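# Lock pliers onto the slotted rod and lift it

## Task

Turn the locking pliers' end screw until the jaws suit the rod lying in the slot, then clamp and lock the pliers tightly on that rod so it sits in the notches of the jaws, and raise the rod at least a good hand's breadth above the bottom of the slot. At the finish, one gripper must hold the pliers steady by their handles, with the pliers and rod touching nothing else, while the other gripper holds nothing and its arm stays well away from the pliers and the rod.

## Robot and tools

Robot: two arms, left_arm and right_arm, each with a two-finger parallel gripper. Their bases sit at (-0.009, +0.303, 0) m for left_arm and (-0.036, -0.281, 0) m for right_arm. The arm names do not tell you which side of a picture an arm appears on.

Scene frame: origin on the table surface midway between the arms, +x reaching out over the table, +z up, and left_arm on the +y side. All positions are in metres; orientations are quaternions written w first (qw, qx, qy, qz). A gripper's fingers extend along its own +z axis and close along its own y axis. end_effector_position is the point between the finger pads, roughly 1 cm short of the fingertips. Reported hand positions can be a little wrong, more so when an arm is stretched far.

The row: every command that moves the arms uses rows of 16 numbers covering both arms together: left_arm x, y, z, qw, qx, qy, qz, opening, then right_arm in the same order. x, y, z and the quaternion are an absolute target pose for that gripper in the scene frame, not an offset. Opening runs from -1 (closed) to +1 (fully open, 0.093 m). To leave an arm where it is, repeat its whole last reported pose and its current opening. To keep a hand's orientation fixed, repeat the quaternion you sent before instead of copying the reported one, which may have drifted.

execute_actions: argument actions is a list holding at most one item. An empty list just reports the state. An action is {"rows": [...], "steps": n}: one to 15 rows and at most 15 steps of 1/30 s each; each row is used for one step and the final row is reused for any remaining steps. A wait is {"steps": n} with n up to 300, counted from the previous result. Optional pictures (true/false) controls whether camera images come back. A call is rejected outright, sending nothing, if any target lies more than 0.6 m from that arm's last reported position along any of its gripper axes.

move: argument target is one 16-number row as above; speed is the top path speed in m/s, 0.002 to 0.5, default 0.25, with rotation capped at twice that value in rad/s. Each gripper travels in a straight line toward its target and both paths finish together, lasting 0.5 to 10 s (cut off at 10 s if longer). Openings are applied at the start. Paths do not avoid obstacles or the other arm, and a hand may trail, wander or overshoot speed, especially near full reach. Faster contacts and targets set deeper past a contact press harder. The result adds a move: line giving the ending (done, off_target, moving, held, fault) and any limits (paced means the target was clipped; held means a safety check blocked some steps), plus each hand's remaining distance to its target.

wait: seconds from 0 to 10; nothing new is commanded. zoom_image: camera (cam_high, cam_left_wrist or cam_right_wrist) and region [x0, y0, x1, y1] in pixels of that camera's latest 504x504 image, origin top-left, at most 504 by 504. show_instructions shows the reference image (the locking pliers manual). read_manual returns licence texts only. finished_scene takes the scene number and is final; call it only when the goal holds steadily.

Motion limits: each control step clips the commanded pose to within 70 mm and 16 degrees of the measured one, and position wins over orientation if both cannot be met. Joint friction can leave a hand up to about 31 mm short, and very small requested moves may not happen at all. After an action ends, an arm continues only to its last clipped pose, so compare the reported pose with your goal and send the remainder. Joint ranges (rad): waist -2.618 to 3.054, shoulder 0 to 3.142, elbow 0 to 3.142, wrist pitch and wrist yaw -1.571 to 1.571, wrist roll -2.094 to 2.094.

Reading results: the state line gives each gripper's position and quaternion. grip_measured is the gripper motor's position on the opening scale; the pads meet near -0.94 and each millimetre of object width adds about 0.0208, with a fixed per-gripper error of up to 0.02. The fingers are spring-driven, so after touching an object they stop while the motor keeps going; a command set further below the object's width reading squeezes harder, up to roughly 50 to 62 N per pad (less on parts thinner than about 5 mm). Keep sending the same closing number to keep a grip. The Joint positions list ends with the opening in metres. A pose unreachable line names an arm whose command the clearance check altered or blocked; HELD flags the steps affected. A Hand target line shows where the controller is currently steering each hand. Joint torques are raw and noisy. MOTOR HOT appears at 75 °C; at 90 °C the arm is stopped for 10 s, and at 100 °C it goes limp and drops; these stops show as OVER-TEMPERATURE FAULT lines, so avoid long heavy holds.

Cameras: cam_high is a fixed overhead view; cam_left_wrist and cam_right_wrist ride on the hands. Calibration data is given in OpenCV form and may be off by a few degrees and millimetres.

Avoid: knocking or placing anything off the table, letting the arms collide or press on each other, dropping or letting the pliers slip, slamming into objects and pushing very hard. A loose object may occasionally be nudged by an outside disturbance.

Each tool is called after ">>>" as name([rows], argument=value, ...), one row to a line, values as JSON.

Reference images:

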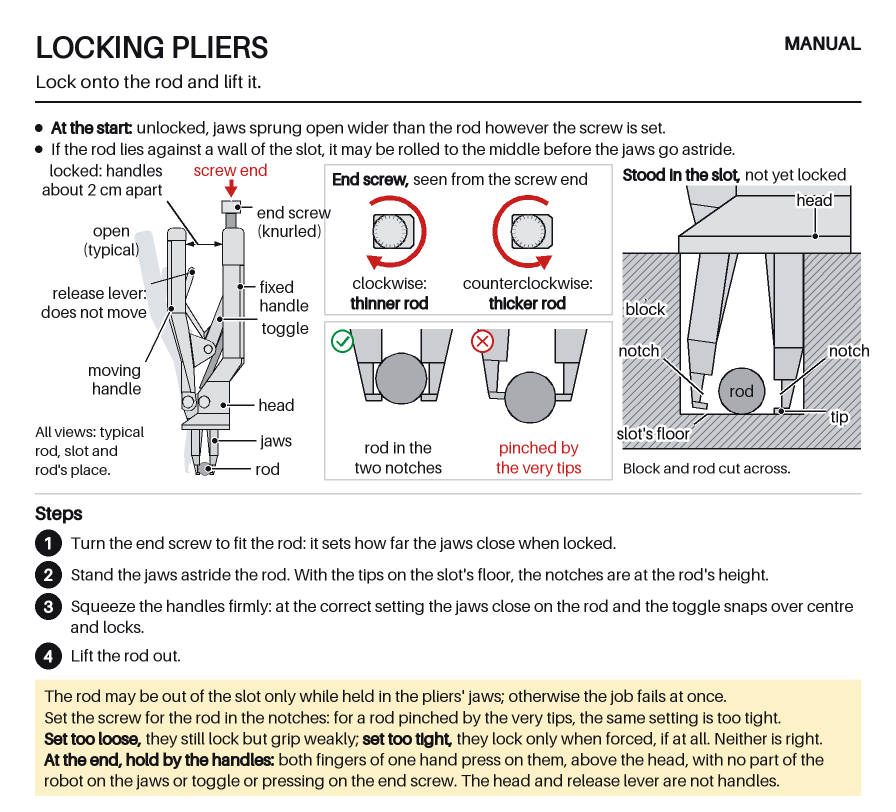

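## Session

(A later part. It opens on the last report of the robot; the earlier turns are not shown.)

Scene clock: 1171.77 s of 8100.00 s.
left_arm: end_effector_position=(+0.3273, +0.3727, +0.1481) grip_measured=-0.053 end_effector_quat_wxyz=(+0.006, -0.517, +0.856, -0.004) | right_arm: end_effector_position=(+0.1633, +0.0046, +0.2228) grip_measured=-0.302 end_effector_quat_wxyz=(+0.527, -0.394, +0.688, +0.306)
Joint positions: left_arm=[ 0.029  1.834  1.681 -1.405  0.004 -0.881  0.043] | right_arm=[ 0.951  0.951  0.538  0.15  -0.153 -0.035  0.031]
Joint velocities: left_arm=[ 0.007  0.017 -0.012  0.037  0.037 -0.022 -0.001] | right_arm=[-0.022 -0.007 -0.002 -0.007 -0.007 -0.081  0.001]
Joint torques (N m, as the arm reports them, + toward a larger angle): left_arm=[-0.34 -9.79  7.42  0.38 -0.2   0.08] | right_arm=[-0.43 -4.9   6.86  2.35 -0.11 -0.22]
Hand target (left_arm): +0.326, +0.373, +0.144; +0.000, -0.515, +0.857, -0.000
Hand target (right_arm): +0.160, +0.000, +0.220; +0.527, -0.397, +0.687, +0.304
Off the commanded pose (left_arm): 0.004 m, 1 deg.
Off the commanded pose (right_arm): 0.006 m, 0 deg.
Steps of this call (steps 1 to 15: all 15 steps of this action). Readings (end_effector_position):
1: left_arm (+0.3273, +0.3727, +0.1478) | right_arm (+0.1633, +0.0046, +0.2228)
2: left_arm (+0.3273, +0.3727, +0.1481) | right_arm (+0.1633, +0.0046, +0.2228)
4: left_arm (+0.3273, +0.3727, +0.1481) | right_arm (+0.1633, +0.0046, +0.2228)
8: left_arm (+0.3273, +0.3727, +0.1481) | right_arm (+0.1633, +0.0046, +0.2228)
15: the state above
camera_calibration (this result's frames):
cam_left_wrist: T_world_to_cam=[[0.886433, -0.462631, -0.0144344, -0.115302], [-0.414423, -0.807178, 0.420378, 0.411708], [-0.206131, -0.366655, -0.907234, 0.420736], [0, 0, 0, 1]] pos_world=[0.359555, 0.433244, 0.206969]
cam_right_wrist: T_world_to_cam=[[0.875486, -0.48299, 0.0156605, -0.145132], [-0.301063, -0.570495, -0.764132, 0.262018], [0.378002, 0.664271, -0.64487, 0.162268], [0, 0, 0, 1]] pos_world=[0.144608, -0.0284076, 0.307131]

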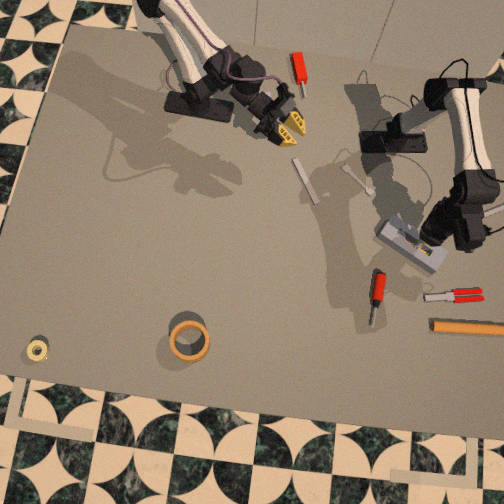

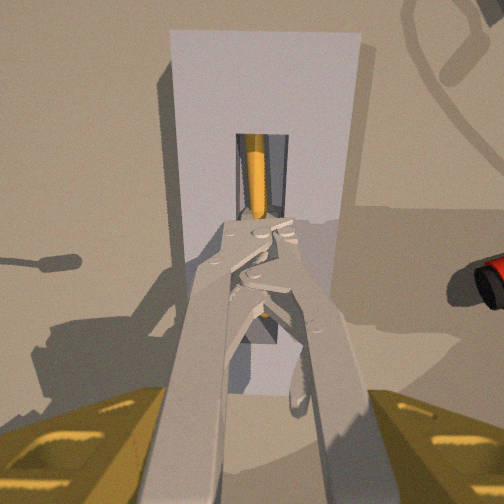

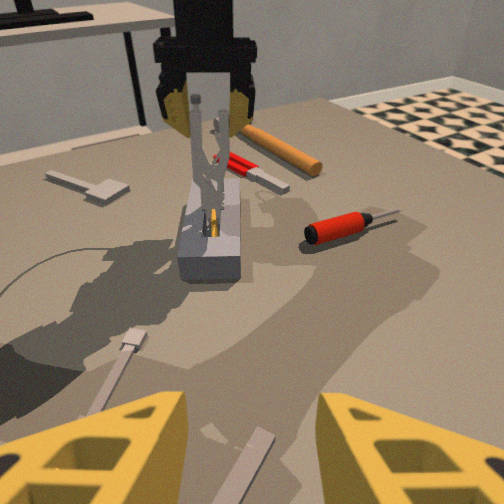

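>>> move(target=[0.326,0.373,0.192,0,-0.515,0.857,0,-0.17,0.16,0,0.22,0.527,-0.397,0.687,0.304,-0.3], speed=0.03)

>>> zoom_image(camera="cam_right_wrist", region=[170, 130, 260, 230])

Scene clock: 1178.37 s of 8100.00 s.
left_arm: end_effector_position=(+0.3238, +0.3721, +0.1791) grip_measured=-0.152 end_effector_quat_wxyz=(+0.002, -0.517, +0.856, -0.003) | right_arm: end_effector_position=(+0.1633, +0.0046, +0.2228) grip_measured=-0.302 end_effector_quat_wxyz=(+0.527, -0.394, +0.688, +0.306)
Joint positions: left_arm=[ 0.029  1.847  1.822 -1.541  0.004 -0.881  0.038] | right_arm=[ 0.951  0.951  0.538  0.15  -0.153 -0.035  0.031]
Joint velocities: left_arm=[ 0.002  0.002 -0.012 -0.007 -0.007  0.037 -0.001] | right_arm=[ 0.002 -0.007  0.007  0.037 -0.007 -0.022  0.001]
Joint torques (N m, as the arm reports them, + toward a larger angle): left_arm=[ -0.38 -11.94  11.05   0.17  -0.17   0.07] | right_arm=[-0.47 -4.84  6.88  2.35 -0.11 -0.22]
Hand target (left_arm): +0.325, +0.373, +0.191; +0.017, -0.515, +0.857, -0.006
Hand target (right_arm): +0.160, +0.000, +0.220; +0.527, -0.397, +0.687, +0.304
Off the commanded pose (left_arm): 0.013 m, 0 deg.
Off the commanded pose (right_arm): 0.006 m, 0 deg.
joint sent to its limit (left arm) — the command would take joint 4 (wrist pitch) past its lower limit, so that joint was sent only as far as its limit.
move: off_target (left_arm)
camera_calibration (this result's frames):
cam_left_wrist: T_world_to_cam=[[0.886303, -0.462649, -0.0205763, -0.110937], [-0.411232, -0.80668, 0.424448, 0.394747], [-0.212969, -0.367728, -0.905218, 0.45019], [0, 0, 0, 1]] pos_world=[0.356533, 0.432657, 0.237687]
cam_right_wrist: T_world_to_cam=[[0.875486, -0.48299, 0.0156605, -0.145132], [-0.301063, -0.570495, -0.764132, 0.262018], [0.378002, 0.664271, -0.64487, 0.162268], [0, 0, 0, 1]] pos_world=[0.144608, -0.0284076, 0.307131]

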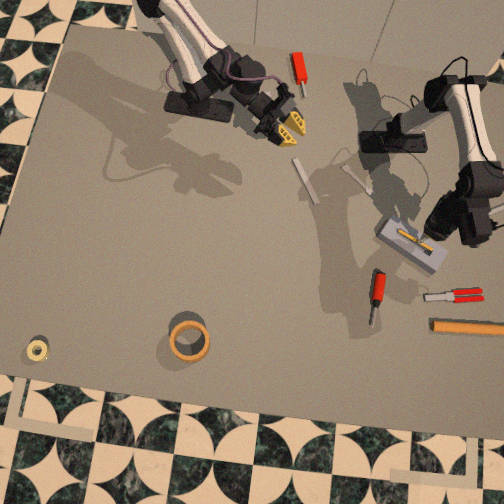

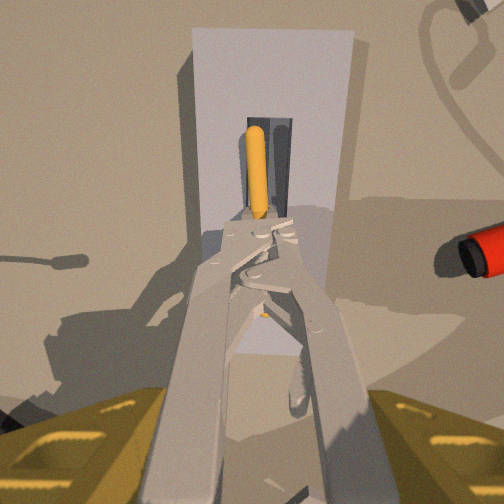

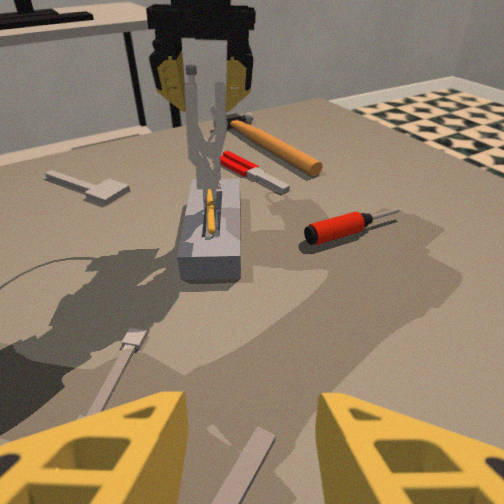

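Region (170, 130, 260, 230) of cam_right_wrist's 504x504 image, scaled by 5.040, with more detail than that image has; it fills the left 454 columns of this view, and the rest is white.

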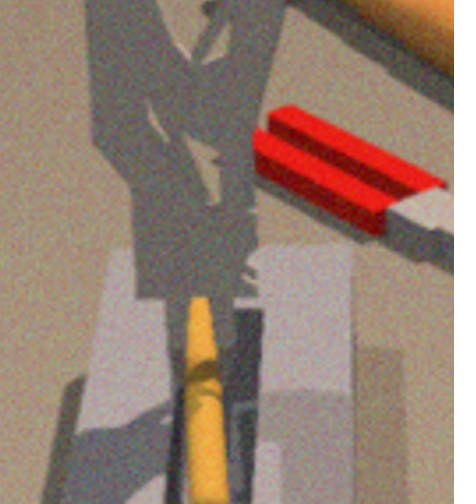

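>>> move(target=[0.324,0.373,0.215,0.04,-0.514,0.856,-0.024,-0.17,0.16,0,0.22,0.527,-0.397,0.687,0.304,-0.3], speed=0.03)

>>> move(target=[0.30,0.37,0.31,0.222,-0.497,0.828,-0.133,-0.17,0.16,0,0.22,0.527,-0.397,0.687,0.304,-0.3], speed=0.06)

Scene clock: 1183.00 s of 8100.00 s.
left_arm: end_effector_position=(+0.3227, +0.3700, +0.2014) grip_measured=-0.152 end_effector_quat_wxyz=(+0.033, -0.514, +0.857, -0.019) | right_arm: end_effector_position=(+0.1633, +0.0046, +0.2228) grip_measured=-0.302 end_effector_quat_wxyz=(+0.527, -0.394, +0.688, +0.306)
Joint positions: left_arm=[ 0.029  1.794  1.844 -1.546  0.014 -0.875  0.038] | right_arm=[ 0.951  0.951  0.538  0.15  -0.153 -0.035  0.031]
Joint velocities: left_arm=[ 0.012 -0.007  0.012 -0.007  0.037  0.037 -0.001] | right_arm=[-0.017 -0.007 -0.007  0.037 -0.051  0.022 -0.001]
Joint torques (N m, as the arm reports them, + toward a larger angle): left_arm=[  0.4  -11.79  11.06   0.4   -0.09   0.13] | right_arm=[-0.48 -4.9   6.88  2.35 -0.11 -0.21]
Hand target (left_arm): +0.323, +0.373, +0.215; +0.051, -0.514, +0.856, -0.027
Hand target (right_arm): +0.160, +0.000, +0.220; +0.527, -0.397, +0.687, +0.304
Off the commanded pose (left_arm): 0.014 m, 1 deg.
Off the commanded pose (right_arm): 0.006 m, 0 deg.
joint sent to its limit (left arm) — the command would take joint 4 (wrist pitch) past its lower limit, so that joint was sent only as far as its limit.
move: off_target (left_arm)
camera_calibration (this result's frames):
cam_left_wrist: T_world_to_cam=[[0.882608, -0.468461, 0.0393521, -0.119156], [-0.444971, -0.805471, 0.391429, 0.40023], [-0.151672, -0.362989, -0.919366, 0.450688], [0, 0, 0, 1]] pos_world=[0.351615, 0.430148, 0.262375]
cam_right_wrist: T_world_to_cam=[[0.875486, -0.48299, 0.0156605, -0.145132], [-0.301063, -0.570495, -0.764132, 0.262018], [0.378002, 0.664271, -0.64487, 0.162268], [0, 0, 0, 1]] pos_world=[0.144608, -0.0284076, 0.307131]

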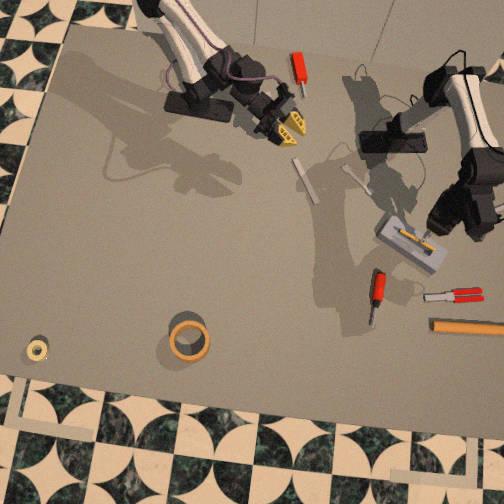

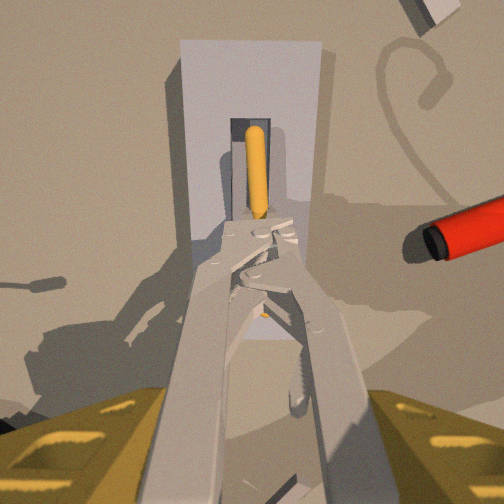

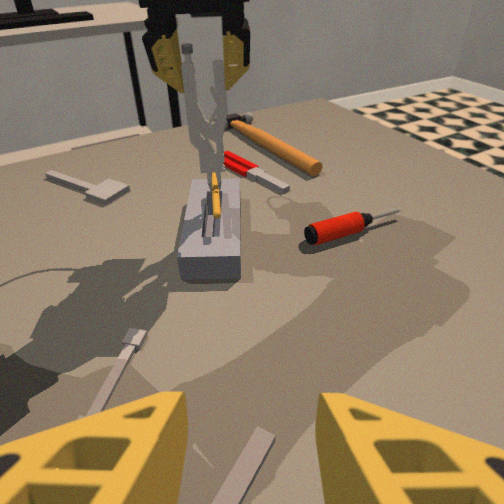

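Scene clock: 1187.00 s of 8100.00 s.
left_arm: end_effector_position=(+0.2938, +0.3674, +0.3026) grip_measured=-0.152 end_effector_quat_wxyz=(+0.198, -0.503, +0.833, -0.119) | right_arm: end_effector_position=(+0.1633, +0.0046, +0.2228) grip_measured=-0.302 end_effector_quat_wxyz=(+0.527, -0.394, +0.688, +0.306)
Joint positions: left_arm=[ 0.098  1.48   1.844 -1.484  0.121 -0.84   0.038] | right_arm=[ 0.951  0.951  0.538  0.15  -0.153 -0.035  0.031]
Joint velocities: left_arm=[-0.002  0.002 -0.007  0.007 -0.007 -0.037  0.001] | right_arm=[ 0.002  0.017 -0.017 -0.051 -0.095 -0.022 -0.   ]
Joint torques (N m, as the arm reports them, + toward a larger angle): left_arm=[ 0.33 -8.2   7.75  1.83  0.04  0.14] | right_arm=[-0.43 -4.88  6.88  2.36 -0.11 -0.21]
Hand target (left_arm): +0.297, +0.369, +0.312; +0.224, -0.496, +0.829, -0.129
Hand target (right_arm): +0.160, +0.000, +0.220; +0.527, -0.397, +0.687, +0.304
Off the commanded pose (left_arm): 0.010 m, 3 deg.
Off the commanded pose (right_arm): 0.006 m, 0 deg.
move: off_target (left_arm)
camera_calibration (this result's frames):
cam_left_wrist: T_world_to_cam=[[0.803754, -0.463675, 0.372807, -0.178354], [-0.556425, -0.80767, 0.195093, 0.438652], [0.210645, -0.364246, -0.907168, 0.428689], [0, 0, 0, 1]] pos_world=[0.297128, 0.427736, 0.369806]
cam_right_wrist: T_world_to_cam=[[0.875486, -0.48299, 0.0156605, -0.145132], [-0.301063, -0.570495, -0.764132, 0.262018], [0.378002, 0.664271, -0.64487, 0.162268], [0, 0, 0, 1]] pos_world=[0.144608, -0.0284076, 0.307131]

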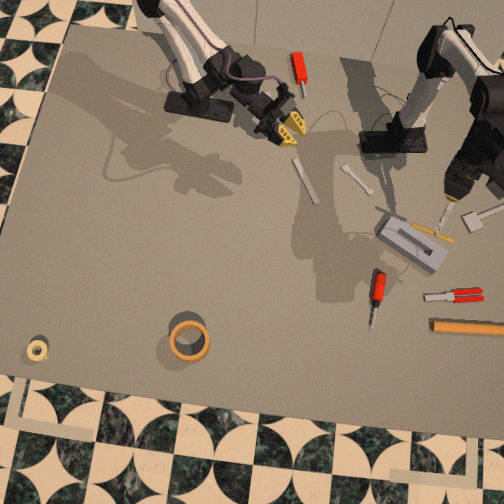

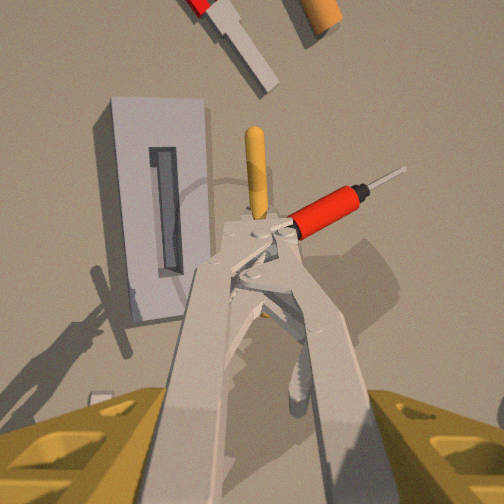

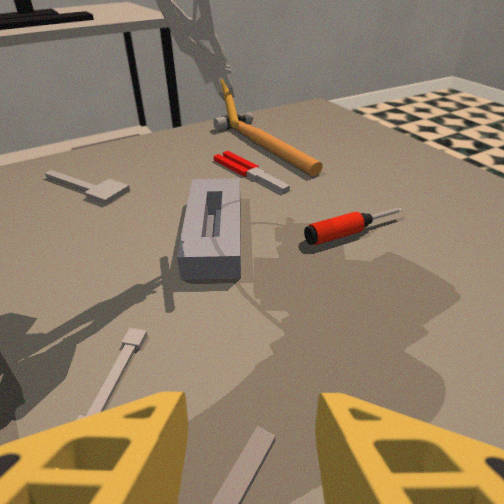

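>>> move(target=[0.30,0.37,0.31,0.222,-0.497,0.828,-0.133,-0.17,0.2,-0.3,0.15,0.383,0,0.924,0,-0.3], speed=0.2)

Scene clock: 1198.13 s of 8100.00 s.
left_arm: end_effector_position=(+0.2955, +0.3677, +0.3036) grip_measured=-0.152 end_effector_quat_wxyz=(+0.200, -0.503, +0.832, -0.124) | right_arm: end_effector_position=(+0.2002, -0.2984, +0.1490) grip_measured=-0.302 end_effector_quat_wxyz=(+0.381, +0.001, +0.925, +0.007)
Joint positions: left_arm=[ 0.102  1.48   1.844 -1.476  0.13  -0.839  0.038] | right_arm=[-0.102  0.699  0.61  -0.708 -0.128 -0.109  0.031]
Joint velocities: left_arm=[-0.002 -0.007 -0.012 -0.066  0.037  0.022 -0.   ] | right_arm=[-0.032 -0.002 -0.002  0.022 -0.007 -0.051  0.001]
Joint torques (N m, as the arm reports them, + toward a larger angle): left_arm=[ 0.39 -7.8   7.2   1.87  0.08  0.18] | right_arm=[-0.87  1.58  9.37  1.89 -0.14 -0.19]
Hand target (left_arm): +0.300, +0.370, +0.311; +0.222, -0.497, +0.828, -0.132
Hand target (right_arm): +0.201, -0.300, +0.151; +0.376, -0.001, +0.927, +0.006
Off the commanded pose (left_arm): 0.008 m, 3 deg.
Off the commanded pose (right_arm): 0.002 m, 1 deg.
move: off_target (left_arm)
camera_calibration (this result's frames):
cam_left_wrist: T_world_to_cam=[[0.799961, -0.461709, 0.38326, -0.18269], [-0.558543, -0.806376, 0.19439, 0.439967], [0.2193, -0.369572, -0.902953, 0.427463], [0, 0, 0, 1]] pos_world=[0.298143, 0.428408, 0.370471]
cam_right_wrist: T_world_to_cam=[[0.0324543, -0.999446, -0.0073666, -0.304496], [-0.942162, -0.0281325, -0.333975, 0.269954], [0.333583, 0.0177795, -0.942553, 0.162288], [0, 0, 0, 1]] pos_world=[0.210086, -0.299618, 0.24088]

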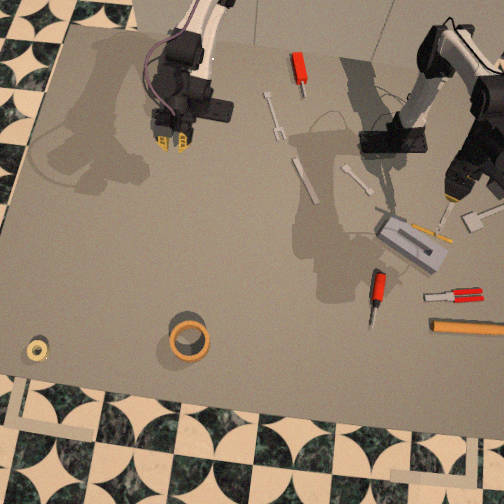

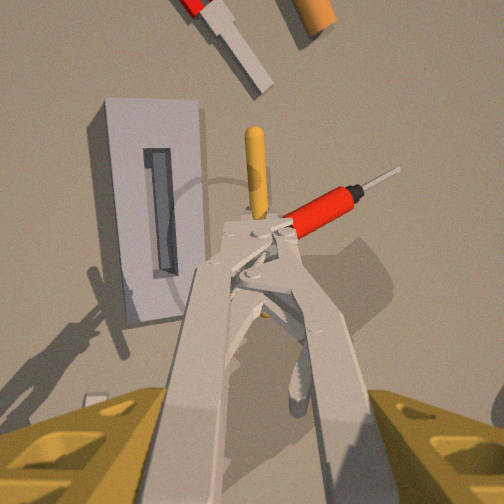

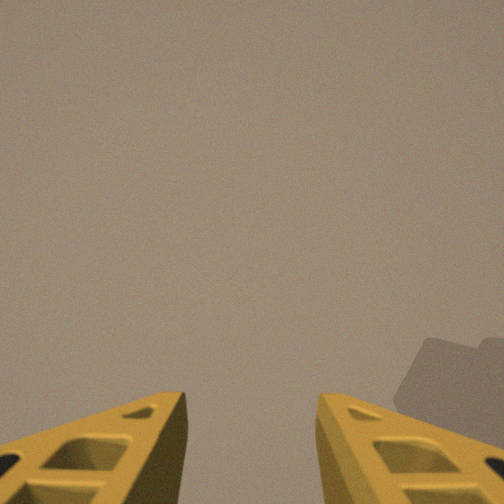

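>>> finished_scene(scene=1)

The scene is finished: the task was done.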